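# Sort lettered boxes onto desks with matching plates

## Task

Every box has a letter printed on its top, and each desk in the office has a plate on its front edge showing a letter. Move each box onto the desk whose plate carries that box's letter. A box whose letter appears on no plate stays where it is. The robot must not tip over or finish leaning, or the task fails. A box counts as placed only if it stays there without the robot holding it.

## Robot and tools

ROBOT. A Hello Robot Stretch 4 with one arm. It has an omni-wheel base and a mast carrying a lift. The arm telescopes forward from the lift. The wrist has yaw, pitch and roll joints and ends in a two-finger gripper. The robot is about 1.6 m tall, and the base rim lies within 0.23 m of the base origin. Loose objects may occasionally get a brief push from outside.

FRAMES. Base frame: origin on the floor under the base centre, x forward, y left, z up. hand_pose is reported in this frame. It is the point midway between the fingers, 0.015 m behind the fingertips, and the printed value can be a little off. With all wrist joints at 0, the hand axes line up with the base frame. The odometry frame is the base frame where the scene began. base_odometry heading runs from -3.142 to 3.142 and is positive to the left. It counts wheel turns only, so wheel slip shows up as travel.

execute_actions. Argument "actions" is a list holding exactly one action object, or none; an empty list only reports state and images. Argument "cameras" is a list of names from head_camera, head_left_camera, head_right_camera, wrist_camera, all. If it is omitted, null or ["all"], every camera is returned; [] returns none. An action contains "base", "joints" or both, with optional "pace" and "contact_limits". The other form is {"end_of_arm": "enable_torque"} on its own. All motions in an action start together and may finish at different times.
- base: exactly one key, and each is a relative offset from where the base last reported itself. translate_m drives straight in metres, forward positive, -2 to 2. strafe_m moves sideways in metres, left positive, -2 to 2. rotate_rad turns in place in radians, counter-clockwise (left) positive, -3.2 to 3.2.
- joints: absolute targets by name, any subset. lift_m 0 to 1.2 m. arm_m 0 to 0.55 m of extension. wrist_yaw_rad -1.134 to 4.276: 0 points forward, positive turns left, 3.14 is folded back, and above 3.4 the arm may block it. wrist_pitch_rad -1.117 to 4.259: 0 is level, 1.57 points straight down. wrist_roll_rad -1.117 to 4.259: at 0 both fingers are level, and positive turns the gripper clockwise as seen from behind. gripper_m 0 to 0.08 m, the finger gap. A target outside a joint's range is clipped to the limit and still runs, and the result reports this. Unknown keys or any other out-of-range value reject the whole call, and nothing moves.
- pace: "slow", "default", "fast", "max". Base top speeds are 0.1/0.3/0.4/0.6 m/s and 1/2/3/4 rad/s. Above lift 0.2 these are further capped, down to 0.3 m/s and 1 rad/s at lift 1.2.
- contact_limits: only {"arm_m": value}, from 0 (lightest touch) to 0.75 (hardest); default 0.5.
A joint or base left out of an action may keep pushing toward its previous target. No single action runs longer than 15 s. If any call returns a stop, the remaining execute_actions, wait and finished_scene calls in that same reply are not run.

wait: seconds 0 to 10. It commands nothing and returns the same report as an empty action. zoom_image: camera plus region [x0,y0,x1,y1] in image pixels, at most 504x504, taken from that camera's latest full image. read_manual: returns licence texts only. finished_scene: scene number (1 or 2); it ends the scene for good and reports success.

CAMERAS. head_camera (420x560) sits atop the mast and looks forward and down; turn the base to aim it elsewhere. head_left_camera and head_right_camera (420x672 fisheyes) look more steeply down and show the base and arm. wrist_camera (616x392) looks along the fingers, with the fingertips near the bottom of the picture.

RESULTS. lidar_m holds 12 distances in metres from the base origin, one per 30 degree sector: 1st straight ahead, 4th left, 7th behind, 10th right. "-" means nothing was seen, or something is closer than 0.25 m. The lidar covers heights from about 0.15 m up to robot height, so it sees tabletops, but it misses glass, thin legs and much of what lies behind. wrist_depth_mm is a 7x7 grid of median depths, 100 to 2000 mm. base_status and joint_status: "done"; "off_target" (stopped short and may still be pushing); "contact_stop_at_<key>" (blocked, and that part goes slack); "limit_stop_at_<name>", including tilt (leaning more than 6 degrees makes lift, arm and wheels slack) and own_body (self-collision; moving away from the body still works); "time_out"; "torque_fault" (wrist or gripper motor went limp; send enable_torque). on_its_own reports anything not commanded by this call, where "held at" means the held target. If turned_by_wheels and turned_by_imu differ by more than about 0.1 rad, the base slipped or hit something, and the heading error is roughly their difference. base_tilt is in degrees, forward/right positive, with about 1.5 degrees of fixed bias. motor_effort is percent of maximum, with the peak in brackets. For wheels, positive means turning right.

GRIPPING. To grip, close to a gap below the object's width. While holding, the gripper_m reading stays above the target and the gripper effort moves away from 0. After closing, "off_target" means something is between the fingers. If gripper effort stays more than about 50 points from 0, the gripper faults and may drop its load. A level wrist holding more than about 2.7 kg can fault the wrist.

TIPS AND CAUTIONS. To unfold at the start, send lift_m 0.4 with wrist_yaw_rad 0. Do not drive or turn carrying more than 1 kg with arm_m above 0.2, especially at fast or max. Avoid steady high pushes, particularly with the lift high. Self-collision is likely with pitch below -0.2 combined with roll below -0.4 or above 4. Set boxes down gently and open the gripper so they rest on the desk unaided. Drops, slams and hard hits lower the result. The world keeps running while you think, and the robot holds its last command meanwhile.

Each tool is called after "Request:" as name(argument=value, ...) on one line, values as JSON.

## Session

Request:
execute_actions(actions=[])

Scene clock: 0.00 s.
base_odometry: x=+0.000 y=+0.000 heading=+0.000 (m, m, rad; odometry frame)
turned_by_wheels: +0.000 (rad since the last result)
turned_by_imu: +0.000 (rad since the last result)
base_tilt: forward=+0.4 right=+0.3 (deg)
lidar_m: 0.84 0.84 0.96 1.60 1.62 1.04 0.87 0.87 1.01 1.29 1.28 1.00
base_status: not commanded
joint_positions: lift_m=+0.130 arm_m=-0.002 wrist_yaw_rad=+3.127 wrist_pitch_rad=+0.019 wrist_roll_rad=-0.007 gripper_m=+0.040
joint_status: not commanded
motor_effort: lift_m=+19 arm_m=-1 wrist_yaw_rad=+0 wrist_pitch_rad=-6 wrist_roll_rad=+0 gripper_m=+0 wheel_0=+0 wheel_1=+0 wheel_2=+0 (%)
hand_pose: x=-0.0423 y=+0.0905 z=+0.3044 quat_wxyz=(+0.007, -0.010, -0.003, +1.000) (m; base frame)
wrist_depth_mm: - 132 144 1008 1098 1182 1281 / - 114 137 1025 1098 1229 1281 / - 123 160 1025 1098 1205 1308 / 139 139 991 1060 1118 1205 1308 / 231 931 1008 1060 1138 1205 1336 / 229 904 134 1025 149 1118 991 / - - - 809 - - -
pictures: head_camera, head_left_camera, head_right_camera, wrist_camera
Images, in order (width x height): head_camera 420x560, head_left_camera 420x672, head_right_camera 420x672, wrist_camera 616x392.

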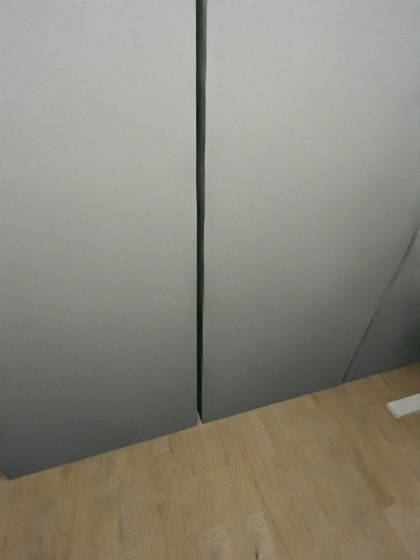

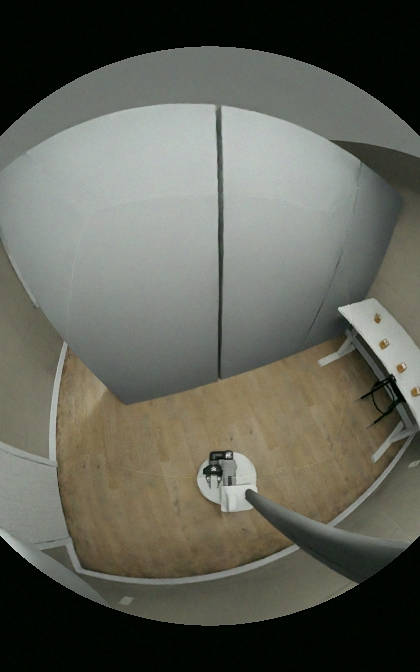

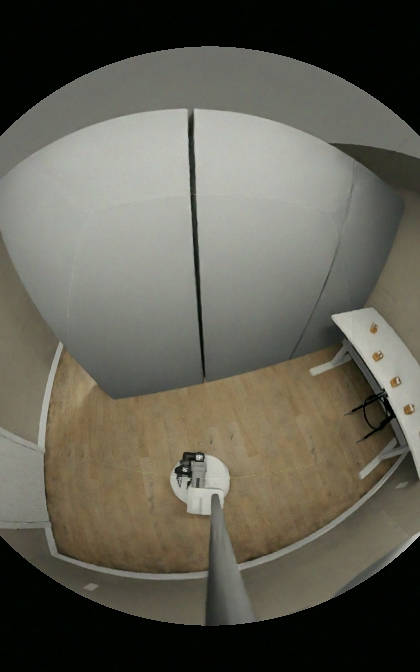

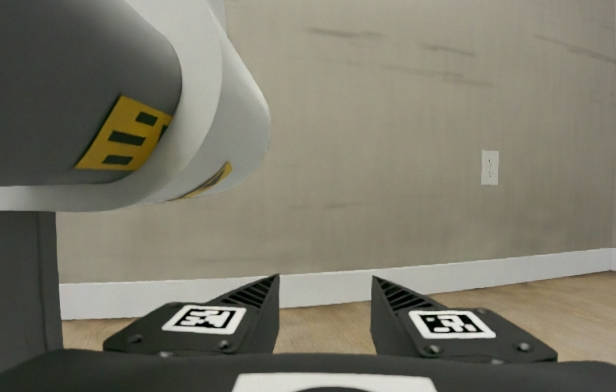

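Request:
execute_actions(actions=[{"base":{"rotate_rad":-1.57},"joints":{"lift_m":0.9,"wrist_yaw_rad":0}}])

Scene clock: 7.67 s.
base_odometry: x=+0.000 y=+0.000 heading=-1.570 (m, m, rad; odometry frame)
turned_by_wheels: -1.570 (rad since the last result)
turned_by_imu: -1.536 (rad since the last result)
base_tilt: forward=+0.4 right=+0.3 (deg)
lidar_m: 1.29 1.26 1.02 0.82 0.83 0.97 1.62 1.61 1.05 0.84 0.84 1.02
base_status: done
joint_positions: lift_m=+0.900 arm_m=-0.002 wrist_yaw_rad=+0.000 wrist_pitch_rad=+0.019 wrist_roll_rad=-0.007 gripper_m=+0.040
joint_status: all done
motor_effort: lift_m=+24(29) arm_m=-1(1) wrist_yaw_rad=-3(8) wrist_pitch_rad=-6(7) wrist_roll_rad=+0(0) gripper_m=-1(1) wheel_0=+0(7) wheel_1=-1(5) wheel_2=-1(3) (%)
hand_pose: x=+0.3817 y=-0.0874 z=+1.0737 quat_wxyz=(+1.000, -0.004, +0.010, +0.000) (m; base frame)
wrist_depth_mm: 1618 1661 1808 1863 1499 991 788 / 1618 1756 1808 1808 1537 1008 798 / 1661 1661 1808 1921 1537 1025 798 / 1661 1708 1808 1983 1537 1025 798 / 1618 1708 1863 1983 1537 1025 798 / 1160 1160 134 1308 149 960 788 / - - - 1983 - - -
pictures: head_camera, head_left_camera, head_right_camera, wrist_camera
Images, in order (width x height): head_camera 420x560, head_left_camera 420x672, head_right_camera 420x672, wrist_camera 616x392.

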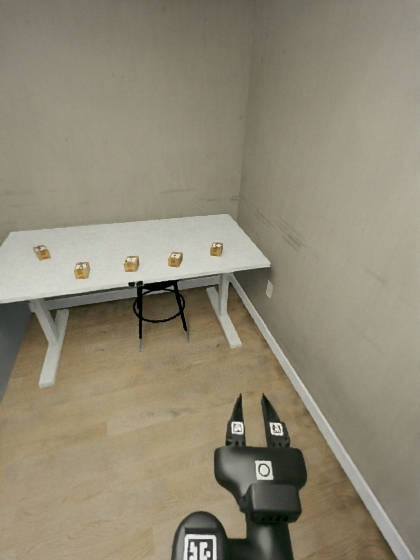

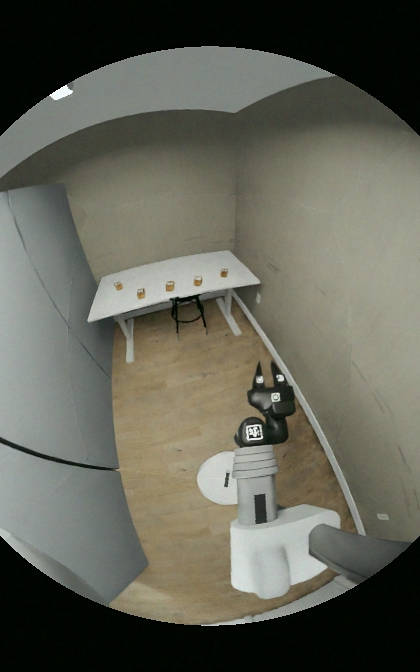

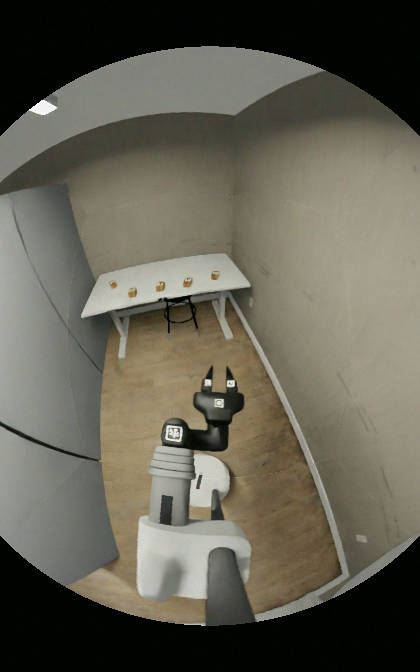

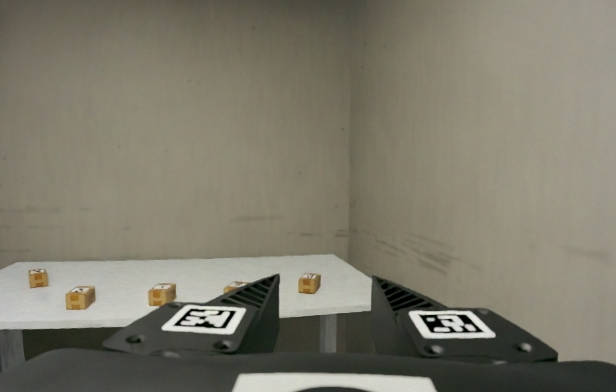

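Request:
zoom_image(camera="head_camera", region=[0, 210, 280, 310])

Request:
execute_actions(actions=[{"base":{"rotate_rad":3.14}}], cameras=["head_camera","head_left_camera"])

Region (0, 210, 280, 310) of head_camera's 420x560 image, scaled by 1.800, with more detail than that image has; it fills the top 180 rows of this view, and the rest is white.

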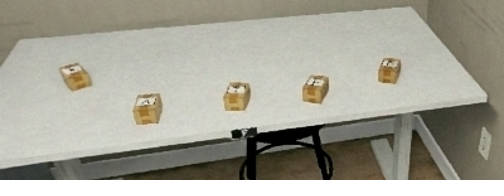

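Scene clock: 12.57 s.
base_odometry: x=+0.000 y=+0.000 heading=+1.570 (m, m, rad; odometry frame)
turned_by_wheels: +3.140 (rad since the last result)
turned_by_imu: +3.066 (rad since the last result)
base_tilt: forward=+0.5 right=+0.3 (deg)
lidar_m: 1.57 1.61 1.06 0.86 0.86 1.02 1.30 1.30 1.01 0.83 0.84 0.98
base_status: done
joint_positions: lift_m=+0.900 arm_m=-0.002 wrist_yaw_rad=+0.000 wrist_pitch_rad=+0.019 wrist_roll_rad=-0.007 gripper_m=+0.040
joint_status: not commanded
motor_effort: lift_m=+22(24) arm_m=-1(1) wrist_yaw_rad=-1(1) wrist_pitch_rad=-6(6) wrist_roll_rad=+0(0) gripper_m=+0(1) wheel_0=+0(8) wheel_1=+0(7) wheel_2=+1(7) (%)
hand_pose: x=+0.3817 y=-0.0874 z=+1.0738 quat_wxyz=(+1.000, -0.004, +0.010, +0.000) (m; base frame)
wrist_depth_mm: 1229 1308 1366 1464 1576 1708 1756 / 1229 1255 1366 1499 1576 1661 1863 / 1229 1308 1397 1537 1576 1708 1808 / 1255 1281 1397 1464 1576 1708 1863 / 1229 1336 1397 1576 1618 1756 1921 / 1281 1308 134 1537 150 1708 1921 / - - - 1537 - - -
pictures: head_camera, head_left_camera
Images, in order (width x height): head_camera 420x560, head_left_camera 420x672.

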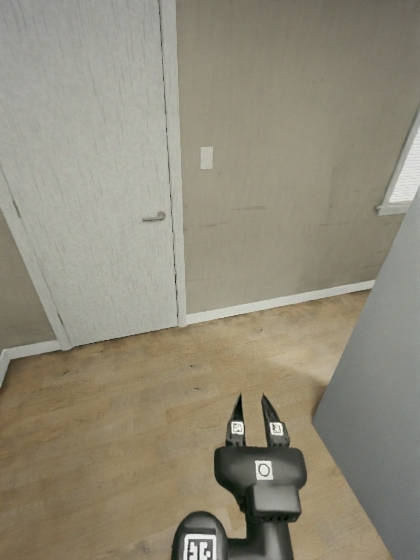

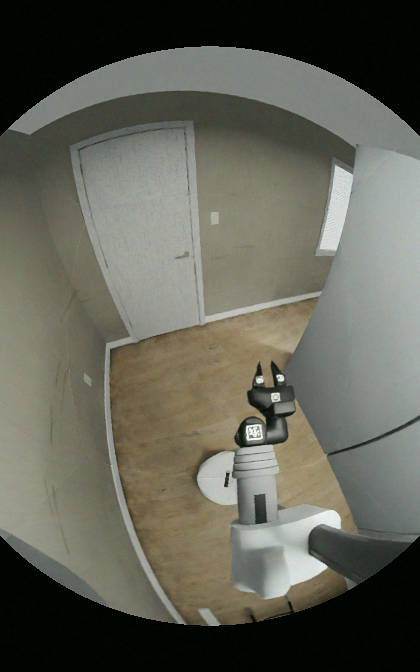

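Go around the partition to see the other desks.

Request:
execute_actions(actions=[{"base":{"translate_m":1.0}}], cameras=[])

Request:
execute_actions(actions=[{"base":{"rotate_rad":-1.5}}], cameras=["head_camera","head_left_camera"])

Scene clock: 19.10 s.
base_odometry: x=+0.001 y=+1.000 heading=+1.570 (m, m, rad; odometry frame)
turned_by_wheels: +0.000 (rad since the last result)
turned_by_imu: -0.006 (rad since the last result)
base_tilt: forward=+0.5 right=+0.3 (deg)
lidar_m: 0.67 0.63 0.78 1.18 1.17 1.33 2.22 1.22 0.65 0.60 1.52 0.81
base_status: done
joint_positions: lift_m=+0.900 arm_m=-0.002 wrist_yaw_rad=+0.000 wrist_pitch_rad=+0.019 wrist_roll_rad=-0.007 gripper_m=+0.040
joint_status: not commanded
motor_effort: lift_m=+22(22) arm_m=-1(1) wrist_yaw_rad=-2(2) wrist_pitch_rad=-6(7) wrist_roll_rad=+0(0) gripper_m=-1(1) wheel_0=+1(6) wheel_1=+0(4) wheel_2=+2(8) (%)
hand_pose: x=+0.3817 y=-0.0874 z=+1.0738 quat_wxyz=(+1.000, -0.004, +0.010, +0.000) (m; base frame)
wrist_depth_mm: 407 452 477 512 549 591 634 / 410 452 480 512 549 597 640 / 413 459 484 517 554 597 647 / 413 462 492 525 554 609 654 / 418 466 496 530 564 603 661 / 421 436 134 535 149 621 661 / - - - 525 - - -
pictures: none
No camera images: the call's "cameras" was empty. Leave "cameras" out to get every camera's image.

Scene clock: 21.17 s.
base_odometry: x=+0.001 y=+1.000 heading=+0.070 (m, m, rad; odometry frame)
turned_by_wheels: -1.500 (rad since the last result)
turned_by_imu: -1.466 (rad since the last result)
base_tilt: forward=+0.4 right=+0.4 (deg)
lidar_m: 0.62 1.34 0.79 0.67 0.61 0.81 1.17 1.17 1.37 2.25 1.07 0.64
base_status: done
joint_positions: lift_m=+0.900 arm_m=-0.002 wrist_yaw_rad=+0.000 wrist_pitch_rad=+0.019 wrist_roll_rad=-0.007 gripper_m=+0.040
joint_status: not commanded
motor_effort: lift_m=+22(22) arm_m=-1(1) wrist_yaw_rad=-1(2) wrist_pitch_rad=-7(6) wrist_roll_rad=+0(0) gripper_m=+0(0) wheel_0=+1(6) wheel_1=+1(7) wheel_2=+0(4) (%)
hand_pose: x=+0.3817 y=-0.0874 z=+1.0738 quat_wxyz=(+1.000, -0.004, +0.010, +0.000) (m; base frame)
wrist_depth_mm: 1618 - - 634 364 382 397 / 1661 - - 634 366 384 402 / 1618 - - 634 370 389 407 / 1661 - - 634 375 392 413 / 1661 - - 634 377 392 413 / 1618 - 134 544 149 399 421 / - - - 508 - - -
pictures: head_camera, head_left_camera
Images, in order (width x height): head_camera 420x560, head_left_camera 420x672.

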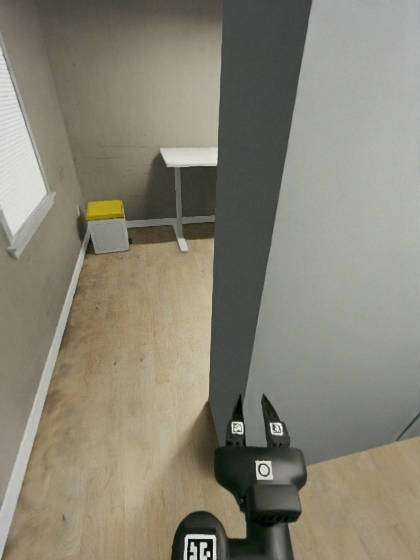

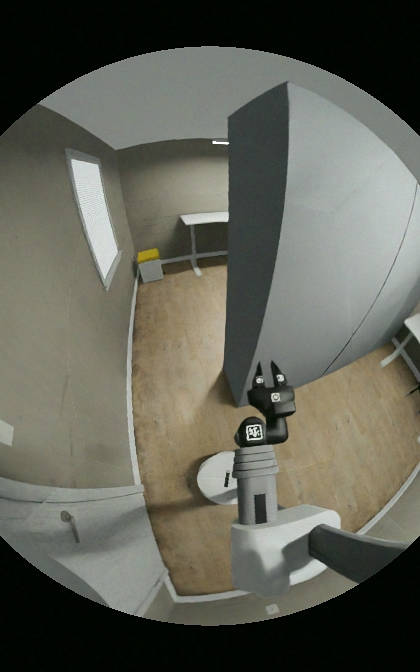

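Gap about 0.65 m wide; centre and pass.

Request:
execute_actions(actions=[{"base":{"strafe_m":0.3}}], cameras=[])

Request:
execute_actions(actions=[{"base":{"translate_m":1.4}}])

Scene clock: 27.67 s.
base_odometry: x=-0.020 y=+1.299 heading=+0.071 (m, m, rad; odometry frame)
turned_by_wheels: +0.000 (rad since the last result)
turned_by_imu: -0.001 (rad since the last result)
base_tilt: forward=+0.4 right=+0.3 (deg)
lidar_m: 2.78 0.77 0.45 0.39 0.37 0.41 0.85 1.23 1.46 2.55 0.89 0.74
base_status: done
joint_positions: lift_m=+0.900 arm_m=-0.002 wrist_yaw_rad=+0.000 wrist_pitch_rad=+0.019 wrist_roll_rad=-0.007 gripper_m=+0.040
joint_status: not commanded
motor_effort: lift_m=+22(22) arm_m=-1(1) wrist_yaw_rad=-2(1) wrist_pitch_rad=-7(5) wrist_roll_rad=-1(0) gripper_m=+0(1) wheel_0=+1(7) wheel_1=+1(6) wheel_2=+1(2) (%)
hand_pose: x=+0.3817 y=-0.0874 z=+1.0738 quat_wxyz=(+1.000, -0.004, +0.010, +0.000) (m; base frame)
wrist_depth_mm: 1060 1863 - - - 615 480 / 1060 1921 - - - 627 477 / 1098 1983 - - - 621 480 / 1078 1983 - - - 627 480 / 1118 1983 - - - 627 477 / 1078 1618 134 - 149 585 477 / - - - - - - -
pictures: none
No camera images: the call's "cameras" was empty. Leave "cameras" out to get every camera's image.

Scene clock: 33.83 s.
base_odometry: x=+1.376 y=+1.398 heading=+0.071 (m, m, rad; odometry frame)
turned_by_wheels: +0.000 (rad since the last result)
turned_by_imu: -0.007 (rad since the last result)
base_tilt: forward=+0.5 right=+0.3 (deg)
lidar_m: 1.34 1.38 0.79 0.69 0.70 0.86 1.56 0.47 0.47 0.90 2.27 1.54
base_status: done
joint_positions: lift_m=+0.900 arm_m=-0.002 wrist_yaw_rad=+0.000 wrist_pitch_rad=+0.019 wrist_roll_rad=-0.007 gripper_m=+0.040
joint_status: not commanded
motor_effort: lift_m=+22(22) arm_m=-1(1) wrist_yaw_rad=-1(1) wrist_pitch_rad=-8(5) wrist_roll_rad=+0(0) gripper_m=+1(1) wheel_0=+1(5) wheel_1=+1(5) wheel_2=+0(6) (%)
hand_pose: x=+0.3817 y=-0.0874 z=+1.0738 quat_wxyz=(+1.000, -0.004, +0.010, +0.000) (m; base frame)
wrist_depth_mm: 1708 1756 1808 1921 - - - / 1708 1808 1863 1921 - - - / 1708 1808 1863 1983 - - - / 1708 1863 1863 1983 - - - / 1756 1756 1863 1921 - - - / 1708 1863 134 - 149 - - / - - - - - - -
pictures: head_camera, head_left_camera, head_right_camera, wrist_camera
Images, in order (width x height): head_camera 420x560, head_left_camera 420x672, head_right_camera 420x672, wrist_camera 616x392.

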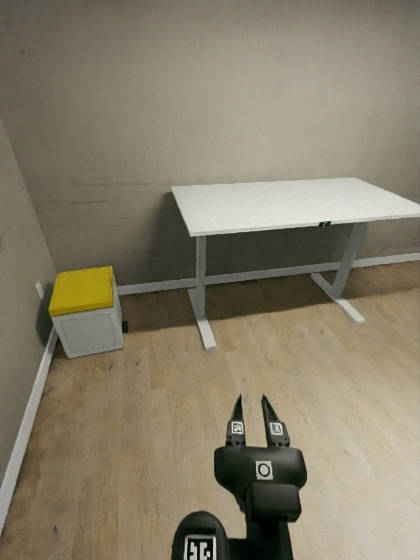

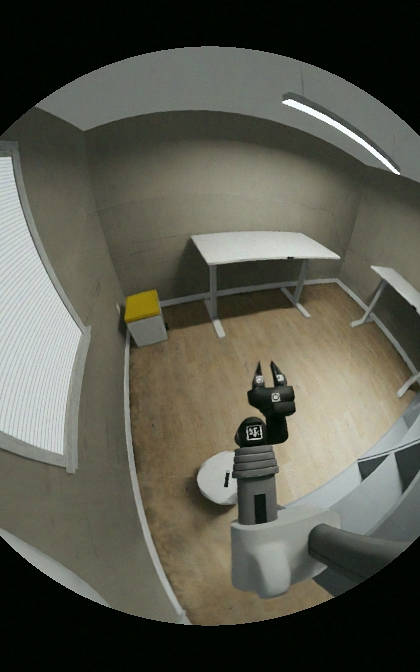

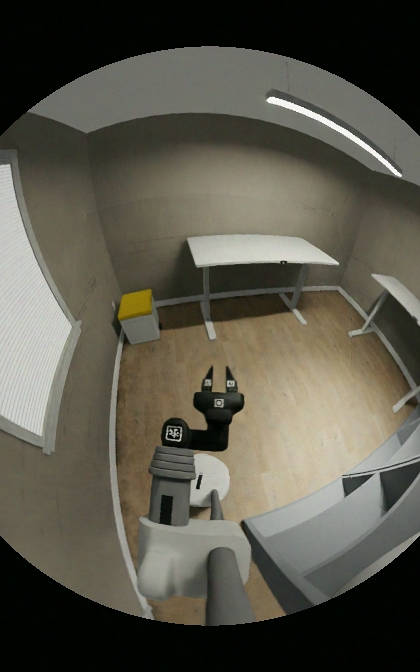

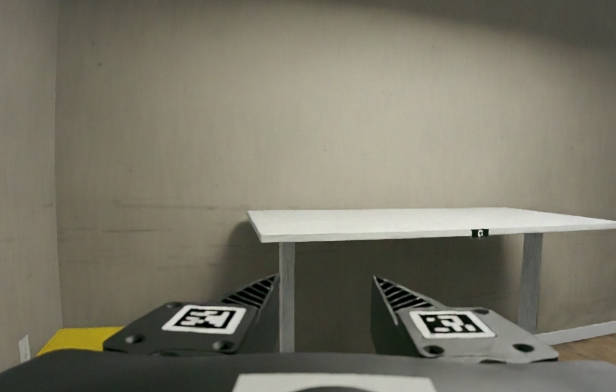

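Request:
zoom_image(camera="wrist_camera", region=[440, 210, 520, 250])

Request:
execute_actions(actions=[{"base":{"rotate_rad":-1.0}}], cameras=["head_camera","wrist_camera"])

Region (440, 210, 520, 250) of wrist_camera's 616x392 image, scaled by 6.300.

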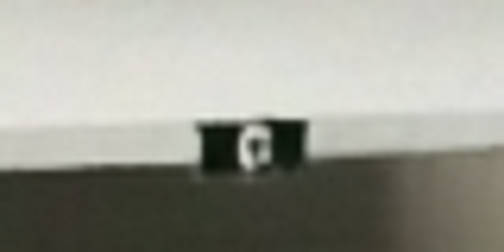

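Scene clock: 38.17 s.
base_odometry: x=+1.376 y=+1.398 heading=-0.929 (m, m, rad; odometry frame)
turned_by_wheels: -1.000 (rad since the last result)
turned_by_imu: -0.978 (rad since the last result)
base_tilt: forward=+0.4 right=+0.3 (deg)
lidar_m: 2.26 1.49 1.35 1.26 0.77 0.69 0.71 0.88 1.68 0.45 0.50 0.97
base_status: done
joint_positions: lift_m=+0.900 arm_m=-0.002 wrist_yaw_rad=+0.000 wrist_pitch_rad=+0.019 wrist_roll_rad=-0.007 gripper_m=+0.040
joint_status: not commanded
motor_effort: lift_m=+22(22) arm_m=-1(1) wrist_yaw_rad=-2(1) wrist_pitch_rad=-6(8) wrist_roll_rad=+0(0) gripper_m=+1(0) wheel_0=+0(6) wheel_1=+1(5) wheel_2=+0(4) (%)
hand_pose: x=+0.3817 y=-0.0874 z=+1.0738 quat_wxyz=(+1.000, -0.004, +0.010, +0.000) (m; base frame)
wrist_depth_mm: - - - - - - 1576 / - - - - - - - / - - - - - - 1576 / 1983 - - - - - 1537 / - - - - - - 1499 / - - 135 - 149 - 1537 / - - - - - - -
pictures: head_camera, wrist_camera
Images, in order (width x height): head_camera 420x560, wrist_camera 616x392.

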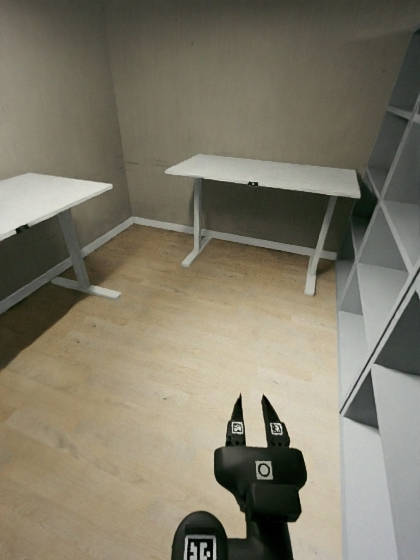

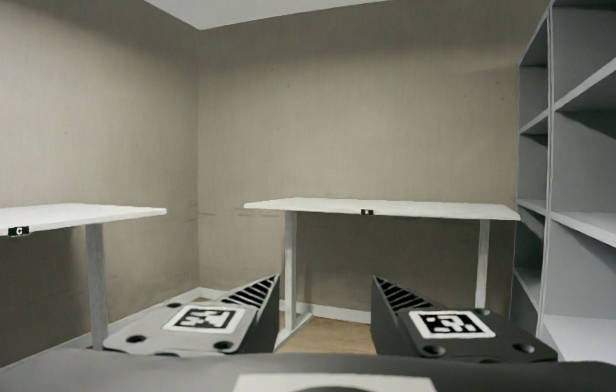

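First is C (probably). Get closer to the second.

Request:
execute_actions(actions=[{"base":{"translate_m":1.3}}], cameras=["head_camera","wrist_camera"])

Scene clock: 46.03 s.
base_odometry: x=+2.154 y=+0.357 heading=-0.929 (m, m, rad; odometry frame)
turned_by_wheels: +0.000 (rad since the last result)
turned_by_imu: -0.007 (rad since the last result)
base_tilt: forward=+0.4 right=+0.3 (deg)
lidar_m: 1.03 1.03 0.90 0.92 1.13 1.91 1.92 0.96 0.83 0.84 1.03 1.02
base_status: done
joint_positions: lift_m=+0.900 arm_m=-0.002 wrist_yaw_rad=+0.000 wrist_pitch_rad=+0.019 wrist_roll_rad=-0.007 gripper_m=+0.040
joint_status: not commanded
motor_effort: lift_m=+22(22) arm_m=-1(1) wrist_yaw_rad=-1(2) wrist_pitch_rad=-6(7) wrist_roll_rad=+0(0) gripper_m=-1(1) wheel_0=+0(6) wheel_1=+0(4) wheel_2=+1(8) (%)
hand_pose: x=+0.3817 y=-0.0874 z=+1.0738 quat_wxyz=(+1.000, -0.004, +0.010, +0.000) (m; base frame)
wrist_depth_mm: 1661 1983 1808 1661 1499 1397 1281 / 1661 1983 1808 1661 1537 1397 1308 / 1661 1983 1808 1661 1499 1366 1281 / 1708 - 1863 1661 1537 1397 1281 / 1708 - 1205 1042 891 891 866 / 1661 - 134 1708 150 1430 1281 / - - - 1661 - - -
pictures: head_camera, wrist_camera
Images, in order (width x height): head_camera 420x560, wrist_camera 616x392.

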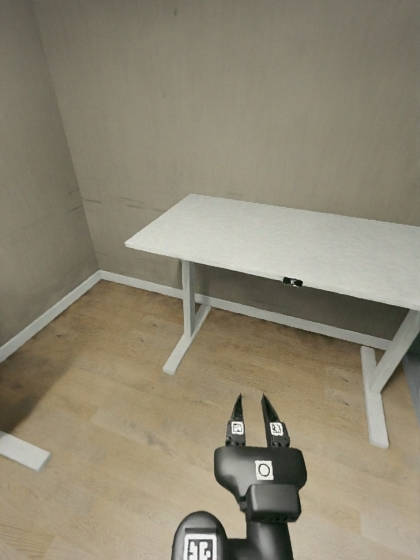

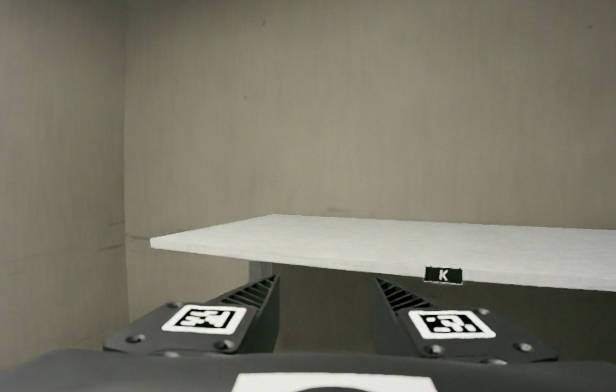

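Request:
execute_actions(actions=[{"base":{"translate_m":-1.3}}], cameras=[])

Request:
execute_actions(actions=[{"base":{"rotate_rad":-2.14}}], cameras=["head_camera"])

Scene clock: 57.03 s.
base_odometry: x=+1.376 y=+1.398 heading=-0.929 (m, m, rad; odometry frame)
turned_by_wheels: +0.000 (rad since the last result)
turned_by_imu: +0.001 (rad since the last result)
base_tilt: forward=+0.4 right=+0.3 (deg)
lidar_m: 2.26 1.51 1.36 1.24 0.76 0.69 0.70 0.88 1.67 0.48 0.49 0.95
base_status: done
joint_positions: lift_m=+0.900 arm_m=-0.002 wrist_yaw_rad=+0.000 wrist_pitch_rad=+0.019 wrist_roll_rad=-0.007 gripper_m=+0.040
joint_status: not commanded
motor_effort: lift_m=+22(22) arm_m=-1(1) wrist_yaw_rad=-1(1) wrist_pitch_rad=-7(4) wrist_roll_rad=+0(1) gripper_m=+1(0) wheel_0=+0(4) wheel_1=+1(6) wheel_2=+0(4) (%)
hand_pose: x=+0.3817 y=-0.0874 z=+1.0738 quat_wxyz=(+1.000, -0.004, +0.010, +0.000) (m; base frame)
wrist_depth_mm: - - - - - - 1537 / - - - - - - - / - - - - - - 1537 / 1921 - - - - - 1464 / - - - - - - 1537 / - - 134 - 149 - 1499 / - - - - - - -
pictures: none
No camera images: the call's "cameras" was empty. Leave "cameras" out to get every camera's image.

Scene clock: 59.43 s.
base_odometry: x=+1.376 y=+1.398 heading=-3.069 (m, m, rad; odometry frame)
turned_by_wheels: -2.140 (rad since the last result)
turned_by_imu: -2.092 (rad since the last result)
base_tilt: forward=+0.5 right=+0.4 (deg)
lidar_m: 1.58 0.48 0.48 0.90 2.25 1.58 1.52 1.35 0.78 0.68 0.71 0.87
base_status: done
joint_positions: lift_m=+0.900 arm_m=-0.002 wrist_yaw_rad=+0.000 wrist_pitch_rad=+0.019 wrist_roll_rad=-0.007 gripper_m=+0.040
joint_status: not commanded
motor_effort: lift_m=+22(22) arm_m=-1(1) wrist_yaw_rad=-2(2) wrist_pitch_rad=-8(8) wrist_roll_rad=+0(0) gripper_m=-1(2) wheel_0=+1(5) wheel_1=+0(7) wheel_2=-2(6) (%)
hand_pose: x=+0.3818 y=-0.0874 z=+1.0738 quat_wxyz=(+1.000, -0.004, +0.010, +0.000) (m; base frame)
wrist_depth_mm: - - - - 1366 878 683 / - - - - 1366 891 676 / - - - - 1397 904 683 / - - - - 1366 917 683 / - - - - 1366 904 683 / - - 135 - 150 854 683 / - - - - - - -
pictures: head_camera
Images, in order (width x height): head_camera 420x560.

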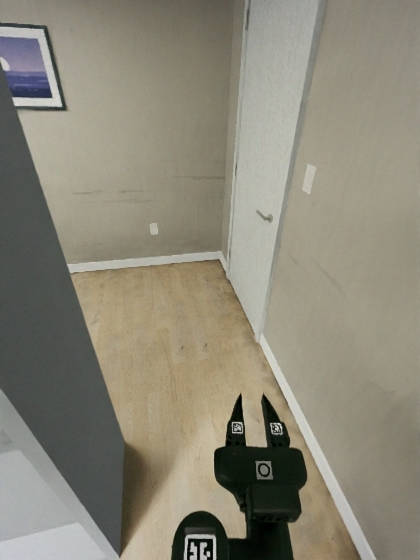

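Request:
execute_actions(actions=[{"base":{"translate_m":1.4}}], cameras=[])

Request:
execute_actions(actions=[{"base":{"rotate_rad":1.5}}], cameras=["head_camera"])

Scene clock: 68.60 s.
base_odometry: x=-0.020 y=+1.297 heading=-3.069 (m, m, rad; odometry frame)
turned_by_wheels: +0.000 (rad since the last result)
turned_by_imu: -0.008 (rad since the last result)
base_tilt: forward=+0.4 right=+0.3 (deg)
lidar_m: 0.88 1.24 1.42 2.52 0.93 0.74 2.86 0.77 0.47 0.39 0.38 0.43
base_status: done
joint_positions: lift_m=+0.900 arm_m=-0.002 wrist_yaw_rad=+0.000 wrist_pitch_rad=+0.019 wrist_roll_rad=-0.007 gripper_m=+0.040
joint_status: not commanded
motor_effort: lift_m=+22(22) arm_m=-1(1) wrist_yaw_rad=-1(1) wrist_pitch_rad=-7(6) wrist_roll_rad=+0(1) gripper_m=+1(1) wheel_0=+0(5) wheel_1=-1(5) wheel_2=+2(10) (%)
hand_pose: x=+0.3818 y=-0.0874 z=+1.0738 quat_wxyz=(+1.000, -0.004, +0.010, +0.000) (m; base frame)
wrist_depth_mm: 917 931 991 1025 627 394 309 / 917 960 991 1008 640 402 312 / 917 946 1008 1042 640 402 315 / 917 976 1008 1042 640 404 315 / 931 976 1008 1060 634 404 314 / 931 976 134 1060 149 379 312 / - - - 1042 - - -
pictures: none
No camera images: the call's "cameras" was empty. Leave "cameras" out to get every camera's image.

Scene clock: 70.67 s.
base_odometry: x=-0.020 y=+1.297 heading=-1.569 (m, m, rad; odometry frame)
turned_by_wheels: +1.500 (rad since the last result)
turned_by_imu: +1.465 (rad since the last result)
base_tilt: forward=+0.4 right=+0.3 (deg)
lidar_m: 2.33 1.07 0.71 1.03 0.91 0.50 0.41 0.37 0.40 0.75 1.22 1.39
base_status: done
joint_positions: lift_m=+0.900 arm_m=-0.002 wrist_yaw_rad=+0.000 wrist_pitch_rad=+0.019 wrist_roll_rad=-0.007 gripper_m=+0.040
joint_status: not commanded
motor_effort: lift_m=+22(22) arm_m=-1(1) wrist_yaw_rad=-1(1) wrist_pitch_rad=-7(7) wrist_roll_rad=+0(0) gripper_m=-2(0) wheel_0=-1(6) wheel_1=-1(7) wheel_2=+1(2) (%)
hand_pose: x=+0.3818 y=-0.0874 z=+1.0738 quat_wxyz=(+1.000, -0.004, +0.010, +0.000) (m; base frame)
wrist_depth_mm: 1464 - - - - 1499 1118 / 1499 - - - - 1499 1160 / 1537 - - - - 1499 1160 / 1499 - - - - 1499 1182 / 1499 - - - - 1499 1182 / 1537 - 135 - 150 1430 1160 / - - - - - - -
pictures: head_camera
Images, in order (width x height): head_camera 420x560.

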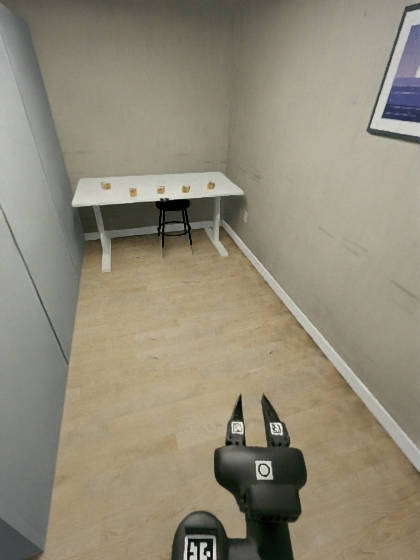

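Request:
execute_actions(actions=[{"base":{"rotate_rad":0.15}}], cameras=[])

Request:
execute_actions(actions=[{"base":{"translate_m":1.6},"joints":{"lift_m":1.0,"wrist_pitch_rad":0.5}}], cameras=["head_camera","wrist_camera"])

Scene clock: 73.30 s.
base_odometry: x=-0.020 y=+1.296 heading=-1.419 (m, m, rad; odometry frame)
turned_by_wheels: +0.150 (rad since the last result)
turned_by_imu: +0.146 (rad since the last result)
base_tilt: forward=+0.5 right=+0.3 (deg)
lidar_m: 2.51 0.82 0.73 2.80 0.73 0.46 0.37 0.38 0.49 0.96 1.25 1.51
base_status: done
joint_positions: lift_m=+0.900 arm_m=-0.002 wrist_yaw_rad=+0.000 wrist_pitch_rad=+0.019 wrist_roll_rad=-0.007 gripper_m=+0.040
joint_status: not commanded
motor_effort: lift_m=+22(22) arm_m=-1(1) wrist_yaw_rad=-1(1) wrist_pitch_rad=-7(7) wrist_roll_rad=+0(0) gripper_m=-1(2) wheel_0=-1(5) wheel_1=-1(4) wheel_2=+2(4) (%)
hand_pose: x=+0.3818 y=-0.0874 z=+1.0738 quat_wxyz=(+1.000, -0.004, +0.010, +0.000) (m; base frame)
wrist_depth_mm: 1025 1661 - - - 1921 1366 / 1025 1661 - - - 1863 1397 / 1025 1756 - - - 1863 1366 / 1025 1756 - - - 1863 1366 / 1042 1756 - - - 1863 1366 / 1042 1537 134 - 149 1808 1397 / - - - - - - -
pictures: none
No camera images: the call's "cameras" was empty. Leave "cameras" out to get every camera's image.

Scene clock: 80.13 s.
base_odometry: x=+0.222 y=-0.285 heading=-1.419 (m, m, rad; odometry frame)
turned_by_wheels: +0.000 (rad since the last result)
turned_by_imu: -0.008 (rad since the last result)
base_tilt: forward=+0.4 right=+0.3 (deg)
lidar_m: 0.94 0.93 0.80 0.70 0.73 0.90 1.94 1.67 1.07 0.97 1.00 1.04
base_status: done
joint_positions: lift_m=+1.000 arm_m=-0.002 wrist_yaw_rad=+0.000 wrist_pitch_rad=+0.502 wrist_roll_rad=-0.007 gripper_m=+0.040
joint_status: all done
motor_effort: lift_m=+23(25) arm_m=-1(1) wrist_yaw_rad=-2(1) wrist_pitch_rad=-5(7) wrist_roll_rad=+0(0) gripper_m=+0(2) wheel_0=+1(6) wheel_1=+0(4) wheel_2=+1(7) (%)
hand_pose: x=+0.3556 y=-0.0874 z=+1.0755 quat_wxyz=(+0.969, -0.003, +0.248, +0.001) (m; base frame)
wrist_depth_mm: 1308 1336 1366 1397 1464 1397 1042 / 1366 1397 1430 1537 1537 1430 1078 / 1281 1229 1229 1205 1229 1182 1118 / 946 891 917 917 976 960 1042 / 1308 1661 1808 1708 1808 1576 1098 / 1366 1464 135 1537 149 1430 1138 / - - - 1397 - - -
pictures: head_camera, wrist_camera
Images, in order (width x height): head_camera 420x560, wrist_camera 616x392.

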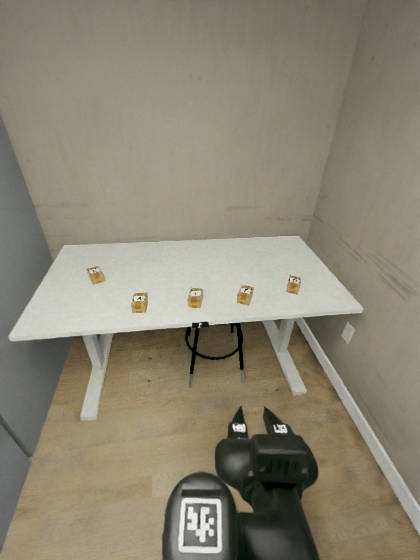

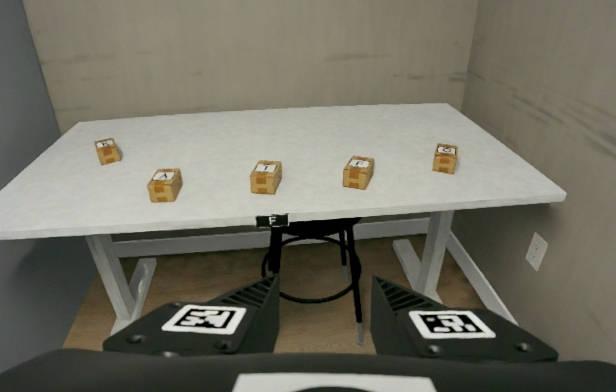

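Request:
zoom_image(camera="wrist_camera", region=[80, 130, 480, 210])

Region (80, 130, 480, 210) of wrist_camera's 616x392 image, scaled by 1.260; it fills the top 101 rows of this view, and the rest is white.

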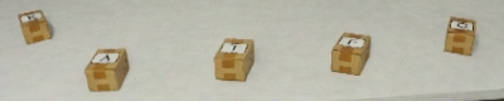

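Request:
execute_actions(actions=[{"base":{"translate_m":0.4},"joints":{"lift_m":1.2,"arm_m":0.2,"wrist_pitch_rad":1.0}}], cameras=["wrist_camera"])

Scene clock: 86.10 s.
base_odometry: x=+0.282 y=-0.681 heading=-1.419 (m, m, rad; odometry frame)
turned_by_wheels: +0.000 (rad since the last result)
turned_by_imu: -0.004 (rad since the last result)
base_tilt: forward=+0.4 right=+0.3 (deg)
lidar_m: 0.54 0.57 0.68 0.78 0.77 0.99 2.40 1.62 1.03 0.92 0.95 0.61
base_status: done
joint_positions: lift_m=+1.200 arm_m=+0.199 wrist_yaw_rad=+0.000 wrist_pitch_rad=+1.002 wrist_roll_rad=-0.007 gripper_m=+0.040
joint_status: all done
motor_effort: lift_m=+23(28) arm_m=+6(6) wrist_yaw_rad=-1(1) wrist_pitch_rad=-3(3) wrist_roll_rad=+0(1) gripper_m=-2(2) wheel_0=-1(7) wheel_1=+0(4) wheel_2=-1(9) (%)
hand_pose: x=+0.4844 y=-0.0874 z=+1.1987 quat_wxyz=(+0.877, -0.003, +0.480, +0.002) (m; base frame)
wrist_depth_mm: 976 960 976 976 976 976 976 / 917 904 891 891 878 878 917 / 831 820 809 798 798 788 778 / 750 732 741 723 723 683 707 / 676 676 654 676 647 661 654 / 627 627 134 627 150 627 1098 / - - - 1281 - - -
pictures: wrist_camera
Images, in order (width x height): wrist_camera 616x392.

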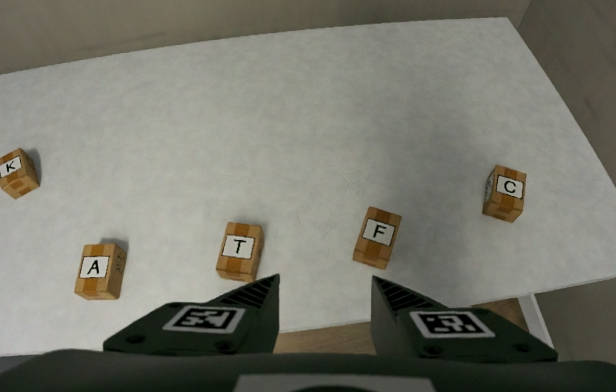

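Request:
execute_actions(actions=[{"base":{"strafe_m":-0.37},"joints":{"lift_m":0.6,"arm_m":0.1,"wrist_pitch_rad":0.0,"gripper_m":0.08}}], cameras=["wrist_camera","head_camera"])

Scene clock: 94.40 s.
base_odometry: x=-0.083 y=-0.736 heading=-1.419 (m, m, rad; odometry frame)
turned_by_wheels: +0.000 (rad since the last result)
turned_by_imu: -0.003 (rad since the last result)
base_tilt: forward=+0.4 right=+0.3 (deg)
lidar_m: 0.60 0.62 0.74 1.14 1.17 1.45 2.31 0.95 0.62 0.55 0.55 0.66
base_status: done
joint_positions: lift_m=+0.600 arm_m=+0.101 wrist_yaw_rad=+0.000 wrist_pitch_rad=+0.003 wrist_roll_rad=-0.007 gripper_m=+0.080
joint_status: all done
motor_effort: lift_m=+14(23) arm_m=-7(8) wrist_yaw_rad=-1(2) wrist_pitch_rad=-10(14) wrist_roll_rad=+0(0) gripper_m=+2(4) wheel_0=+0(8) wheel_1=+0(9) wheel_2=-1(1) (%)
hand_pose: x=+0.4847 y=-0.0874 z=+0.7779 quat_wxyz=(+1.000, -0.004, +0.002, +0.000) (m; base frame)
wrist_depth_mm: 1008 1042 1060 1098 1118 707 544 / 1025 1042 1078 1118 1118 723 535 / 1025 1060 1098 1118 1118 723 539 / 1025 1060 1098 1138 1138 741 544 / 364 433 574 445 585 615 539 / 322 338 145 324 307 132 - / - - 140 301 309 - -
pictures: head_camera, wrist_camera
Images, in order (width x height): head_camera 420x560, wrist_camera 616x392.

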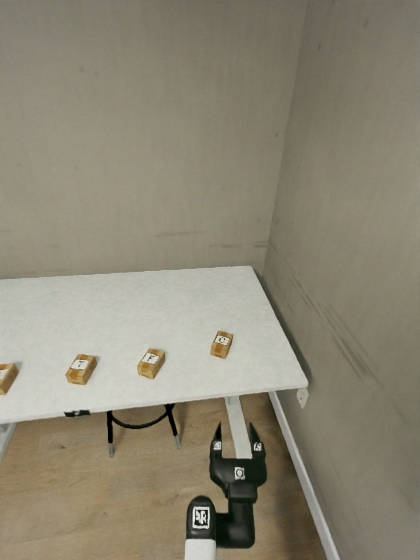

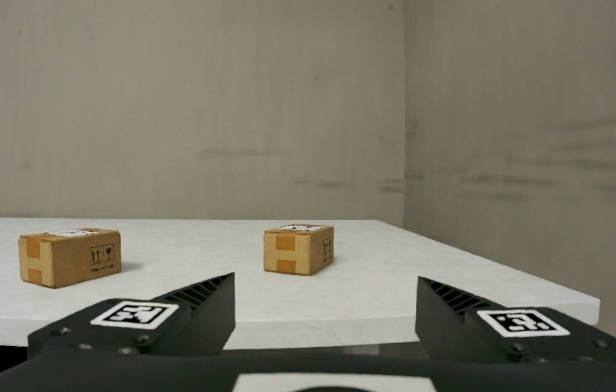

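Request:
execute_actions(actions=[{"base":{"strafe_m":0.14},"joints":{"arm_m":0.25,"wrist_yaw_rad":-0.4}}], cameras=["wrist_camera"])

Scene clock: 100.47 s.
base_odometry: x=+0.055 y=-0.715 heading=-1.419 (m, m, rad; odometry frame)
turned_by_wheels: +0.000 (rad since the last result)
turned_by_imu: -0.001 (rad since the last result)
base_tilt: forward=+0.4 right=+0.3 (deg)
lidar_m: 0.56 0.59 0.73 1.00 1.03 1.25 2.32 1.19 0.78 0.70 0.72 0.64
base_status: done
joint_positions: lift_m=+0.600 arm_m=+0.249 wrist_yaw_rad=-0.400 wrist_pitch_rad=+0.003 wrist_roll_rad=-0.007 gripper_m=+0.080
joint_status: all done
motor_effort: lift_m=+14(14) arm_m=+6(5) wrist_yaw_rad=-2(3) wrist_pitch_rad=-9(9) wrist_roll_rad=+0(0) gripper_m=+1(1) wheel_0=+1(7) wheel_1=+0(9) wheel_2=-1(1) (%)
hand_pose: x=+0.5816 y=-0.1633 z=+0.7780 quat_wxyz=(+0.980, -0.003, +0.002, -0.199) (m; base frame)
wrist_depth_mm: 788 854 976 1042 759 580 496 / 798 878 991 1060 759 591 488 / 798 878 1008 1060 778 585 492 / 820 891 1008 1060 768 591 496 / 530 554 492 508 585 580 496 / 322 334 145 324 298 132 - / - - 140 254 237 - -
pictures: wrist_camera
Images, in order (width x height): wrist_camera 616x392.

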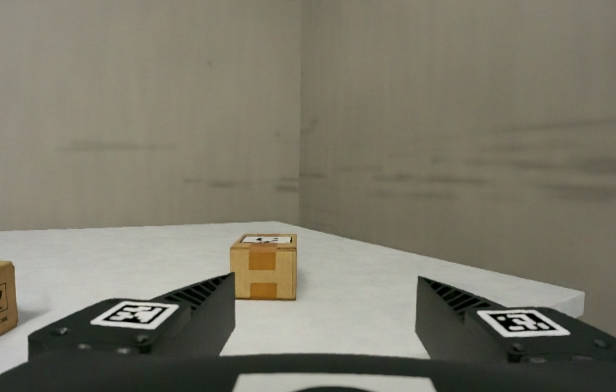

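Request:
execute_actions(actions=[{"base":{"strafe_m":-0.015},"joints":{"arm_m":0.42}}], cameras=["wrist_camera"])

Scene clock: 104.97 s.
base_odometry: x=+0.040 y=-0.718 heading=-1.419 (m, m, rad; odometry frame)
turned_by_wheels: +0.000 (rad since the last result)
turned_by_imu: -0.002 (rad since the last result)
base_tilt: forward=+0.5 right=+0.3 (deg)
lidar_m: 0.58 0.59 0.74 1.02 1.04 1.27 2.34 1.17 0.76 0.67 0.69 0.68
base_status: done
joint_positions: lift_m=+0.600 arm_m=+0.419 wrist_yaw_rad=-0.400 wrist_pitch_rad=+0.003 wrist_roll_rad=-0.007 gripper_m=+0.080
joint_status: all done
motor_effort: lift_m=+14(14) arm_m=+7(7) wrist_yaw_rad=-1(2) wrist_pitch_rad=-6(6) wrist_roll_rad=+0(0) gripper_m=+1(2) wheel_0=-1(6) wheel_1=+2(7) wheel_2=-1(0) (%)
hand_pose: x=+0.7516 y=-0.1633 z=+0.7780 quat_wxyz=(+0.980, -0.003, +0.002, -0.199) (m; base frame)
wrist_depth_mm: 661 723 820 904 699 535 455 / 661 741 820 891 707 544 459 / 668 741 831 904 715 544 455 / 668 759 842 931 715 544 455 / 530 544 574 574 627 544 452 / 324 336 145 176 177 132 433 / - - 141 174 175 - -
pictures: wrist_camera
Images, in order (width x height): wrist_camera 616x392.

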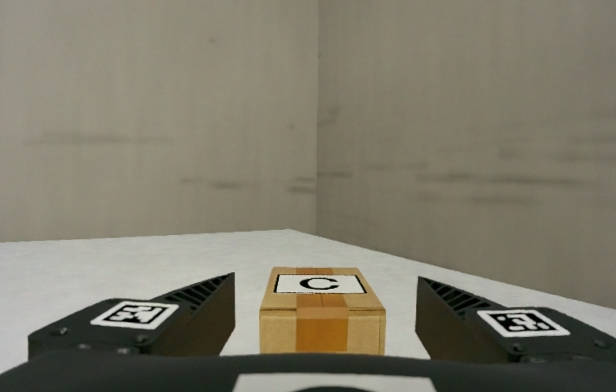

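Centred. Advance a little more and grip.

Request:
execute_actions(actions=[{"base":{"strafe_m":-0.015},"joints":{"arm_m":0.46}}], cameras=[])

Request:
execute_actions(actions=[{"joints":{"gripper_m":0.02}}], cameras=["wrist_camera"])

Scene clock: 108.33 s.
base_odometry: x=+0.025 y=-0.720 heading=-1.419 (m, m, rad; odometry frame)
turned_by_wheels: +0.000 (rad since the last result)
turned_by_imu: -0.001 (rad since the last result)
base_tilt: forward=+0.4 right=+0.3 (deg)
lidar_m: 0.59 0.60 0.77 1.03 1.07 1.31 2.34 1.11 0.75 0.66 0.69 0.69
base_status: done
joint_positions: lift_m=+0.600 arm_m=+0.459 wrist_yaw_rad=-0.400 wrist_pitch_rad=+0.003 wrist_roll_rad=-0.007 gripper_m=+0.080
joint_status: all done
motor_effort: lift_m=+14(14) arm_m=+6(10) wrist_yaw_rad=-2(2) wrist_pitch_rad=-7(7) wrist_roll_rad=+0(0) gripper_m=+1(0) wheel_0=+0(9) wheel_1=+2(7) wheel_2=-1(1) (%)
hand_pose: x=+0.7916 y=-0.1633 z=+0.7780 quat_wxyz=(+0.980, -0.003, +0.002, -0.199) (m; base frame)
wrist_depth_mm: 627 691 778 854 668 517 436 / 627 707 788 854 676 521 436 / 640 707 778 866 683 521 433 / 634 707 788 878 676 525 436 / 525 549 569 585 634 521 439 / 322 334 145 175 175 132 427 / - - 135 138 136 - -
pictures: none
No camera images: the call's "cameras" was empty. Leave "cameras" out to get every camera's image.

Scene clock: 109.33 s.
base_odometry: x=+0.025 y=-0.720 heading=-1.419 (m, m, rad; odometry frame)
turned_by_wheels: +0.000 (rad since the last result)
turned_by_imu: +0.000 (rad since the last result)
base_tilt: forward=+0.4 right=+0.3 (deg)
lidar_m: 0.59 0.60 0.76 1.03 1.04 1.31 2.32 1.13 0.74 0.66 0.66 0.66
base_status: not commanded
joint_positions: lift_m=+0.600 arm_m=+0.459 wrist_yaw_rad=-0.400 wrist_pitch_rad=+0.003 wrist_roll_rad=-0.007 gripper_m=+0.059
joint_status: gripper_m off_target (ended at +0.059, target +0.020)
on_its_own: gripper_m is held at +0.053, not at your +0.020, by its contact guard: the fingers met something
motor_effort: lift_m=+14(14) arm_m=+6(6) wrist_yaw_rad=-1(1) wrist_pitch_rad=-8(6) wrist_roll_rad=+0(0) gripper_m=-45(46) wheel_0=+0(0) wheel_1=+2(2) wheel_2=+0(1) (%)
hand_pose: x=+0.7916 y=-0.1633 z=+0.7780 quat_wxyz=(+0.980, -0.003, +0.002, -0.199) (m; base frame)
wrist_depth_mm: 627 691 778 854 676 512 436 / 627 699 788 866 676 517 436 / 640 699 788 866 668 521 436 / 640 707 788 866 683 525 439 / 525 549 569 580 627 521 436 / 297 338 140 175 151 349 415 / - - - 137 133 - -
pictures: wrist_camera
Images, in order (width x height): wrist_camera 616x392.

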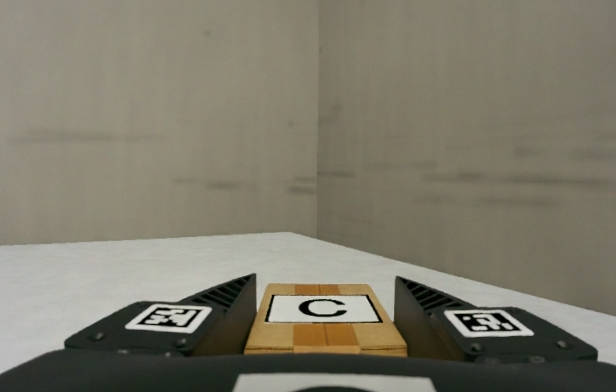

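Request:
execute_actions(actions=[{"joints":{"lift_m":0.95}}], cameras=[])

Request:
execute_actions(actions=[{"joints":{"arm_m":0.0,"wrist_yaw_rad":0}}], cameras=[])

Request:
execute_actions(actions=[{"base":{"rotate_rad":3.05}}], cameras=["head_camera"])

Scene clock: 115.40 s.
base_odometry: x=+0.025 y=-0.720 heading=-1.419 (m, m, rad; odometry frame)
turned_by_wheels: +0.000 (rad since the last result)
turned_by_imu: -0.002 (rad since the last result)
base_tilt: forward=+0.4 right=+0.3 (deg)
lidar_m: 0.59 0.61 0.77 1.02 1.06 1.31 2.32 1.15 0.74 0.66 0.67 0.67
base_status: not commanded
joint_positions: lift_m=+0.950 arm_m=+0.459 wrist_yaw_rad=-0.400 wrist_pitch_rad=+0.004 wrist_roll_rad=-0.007 gripper_m=+0.059
joint_status: all done
on_its_own: gripper_m is held at +0.053, not at your +0.020, by its contact guard: the fingers met something
motor_effort: lift_m=+24(26) arm_m=+6(6) wrist_yaw_rad=-1(1) wrist_pitch_rad=-8(9) wrist_roll_rad=+0(1) gripper_m=-43(43) wheel_0=+0(0) wheel_1=+2(2) wheel_2=-1(1) (%)
hand_pose: x=+0.7916 y=-0.1633 z=+1.1270 quat_wxyz=(+0.980, -0.003, +0.002, -0.199) (m; base frame)
wrist_depth_mm: 621 683 778 854 676 512 436 / 634 699 788 866 676 517 439 / 647 699 788 866 668 525 436 / 647 707 788 878 683 521 436 / 640 707 798 878 676 525 439 / 640 699 140 175 151 484 433 / - - - 137 134 - -
pictures: none
No camera images: the call's "cameras" was empty. Leave "cameras" out to get every camera's image.

Scene clock: 117.83 s.
base_odometry: x=+0.025 y=-0.720 heading=-1.419 (m, m, rad; odometry frame)
turned_by_wheels: +0.000 (rad since the last result)
turned_by_imu: -0.001 (rad since the last result)
base_tilt: forward=+0.4 right=+0.4 (deg)
lidar_m: 0.46 0.60 0.77 1.03 1.06 1.30 2.31 1.11 0.72 0.66 0.66 0.65
base_status: not commanded
joint_positions: lift_m=+0.950 arm_m=+0.001 wrist_yaw_rad=+0.000 wrist_pitch_rad=+0.004 wrist_roll_rad=-0.007 gripper_m=+0.059
joint_status: all done
on_its_own: gripper_m is held at +0.053, not at your +0.020, by its contact guard: the fingers met something
motor_effort: lift_m=+24(24) arm_m=-7(9) wrist_yaw_rad=-1(7) wrist_pitch_rad=-7(12) wrist_roll_rad=+0(0) gripper_m=-44(44) wheel_0=+0(0) wheel_1=+2(2) wheel_2=+0(1) (%)
hand_pose: x=+0.3847 y=-0.0874 z=+1.1270 quat_wxyz=(+1.000, -0.004, +0.002, +0.000) (m; base frame)
wrist_depth_mm: 1078 1118 1138 1205 1182 917 683 / 1098 1118 1138 1205 1229 931 691 / 1098 1138 1182 1205 1229 917 691 / 1098 1138 1138 1229 1229 931 691 / 1118 1118 1182 1229 1229 931 691 / 1118 1138 140 176 151 820 668 / - - - 137 134 - -
pictures: none
No camera images: the call's "cameras" was empty. Leave "cameras" out to get every camera's image.

Scene clock: 120.87 s.
base_odometry: x=+0.025 y=-0.720 heading=+1.631 (m, m, rad; odometry frame)
turned_by_wheels: +3.050 (rad since the last result)
turned_by_imu: +2.979 (rad since the last result)
base_tilt: forward=+0.4 right=+0.3 (deg)
lidar_m: 0.45 1.37 0.80 0.64 0.67 0.70 0.61 0.58 0.70 1.04 1.03 1.25
base_status: done
joint_positions: lift_m=+0.950 arm_m=+0.001 wrist_yaw_rad=+0.000 wrist_pitch_rad=+0.004 wrist_roll_rad=-0.007 gripper_m=+0.059
joint_status: not commanded
on_its_own: gripper_m is held at +0.053, not at your +0.020, by its contact guard: the fingers met something
motor_effort: lift_m=+23(24) arm_m=-7(7) wrist_yaw_rad=-2(2) wrist_pitch_rad=-9(9) wrist_roll_rad=+0(0) gripper_m=-44(44) wheel_0=+1(6) wheel_1=+0(5) wheel_2=+1(4) (%)
hand_pose: x=+0.3848 y=-0.0874 z=+1.1270 quat_wxyz=(+1.000, -0.004, +0.002, +0.000) (m; base frame)
wrist_depth_mm: 1661 1863 - - - 1255 991 / 1756 1921 - - - 1281 1008 / 1756 - - - - 1281 1008 / 1808 1983 - - - 1336 1008 / 1808 1983 - - - 1308 991 / 1708 1983 140 175 151 1182 976 / - - - 137 133 - -
pictures: head_camera
Images, in order (width x height): head_camera 420x560.

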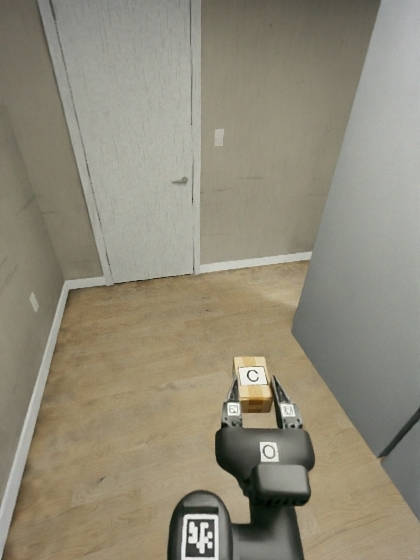

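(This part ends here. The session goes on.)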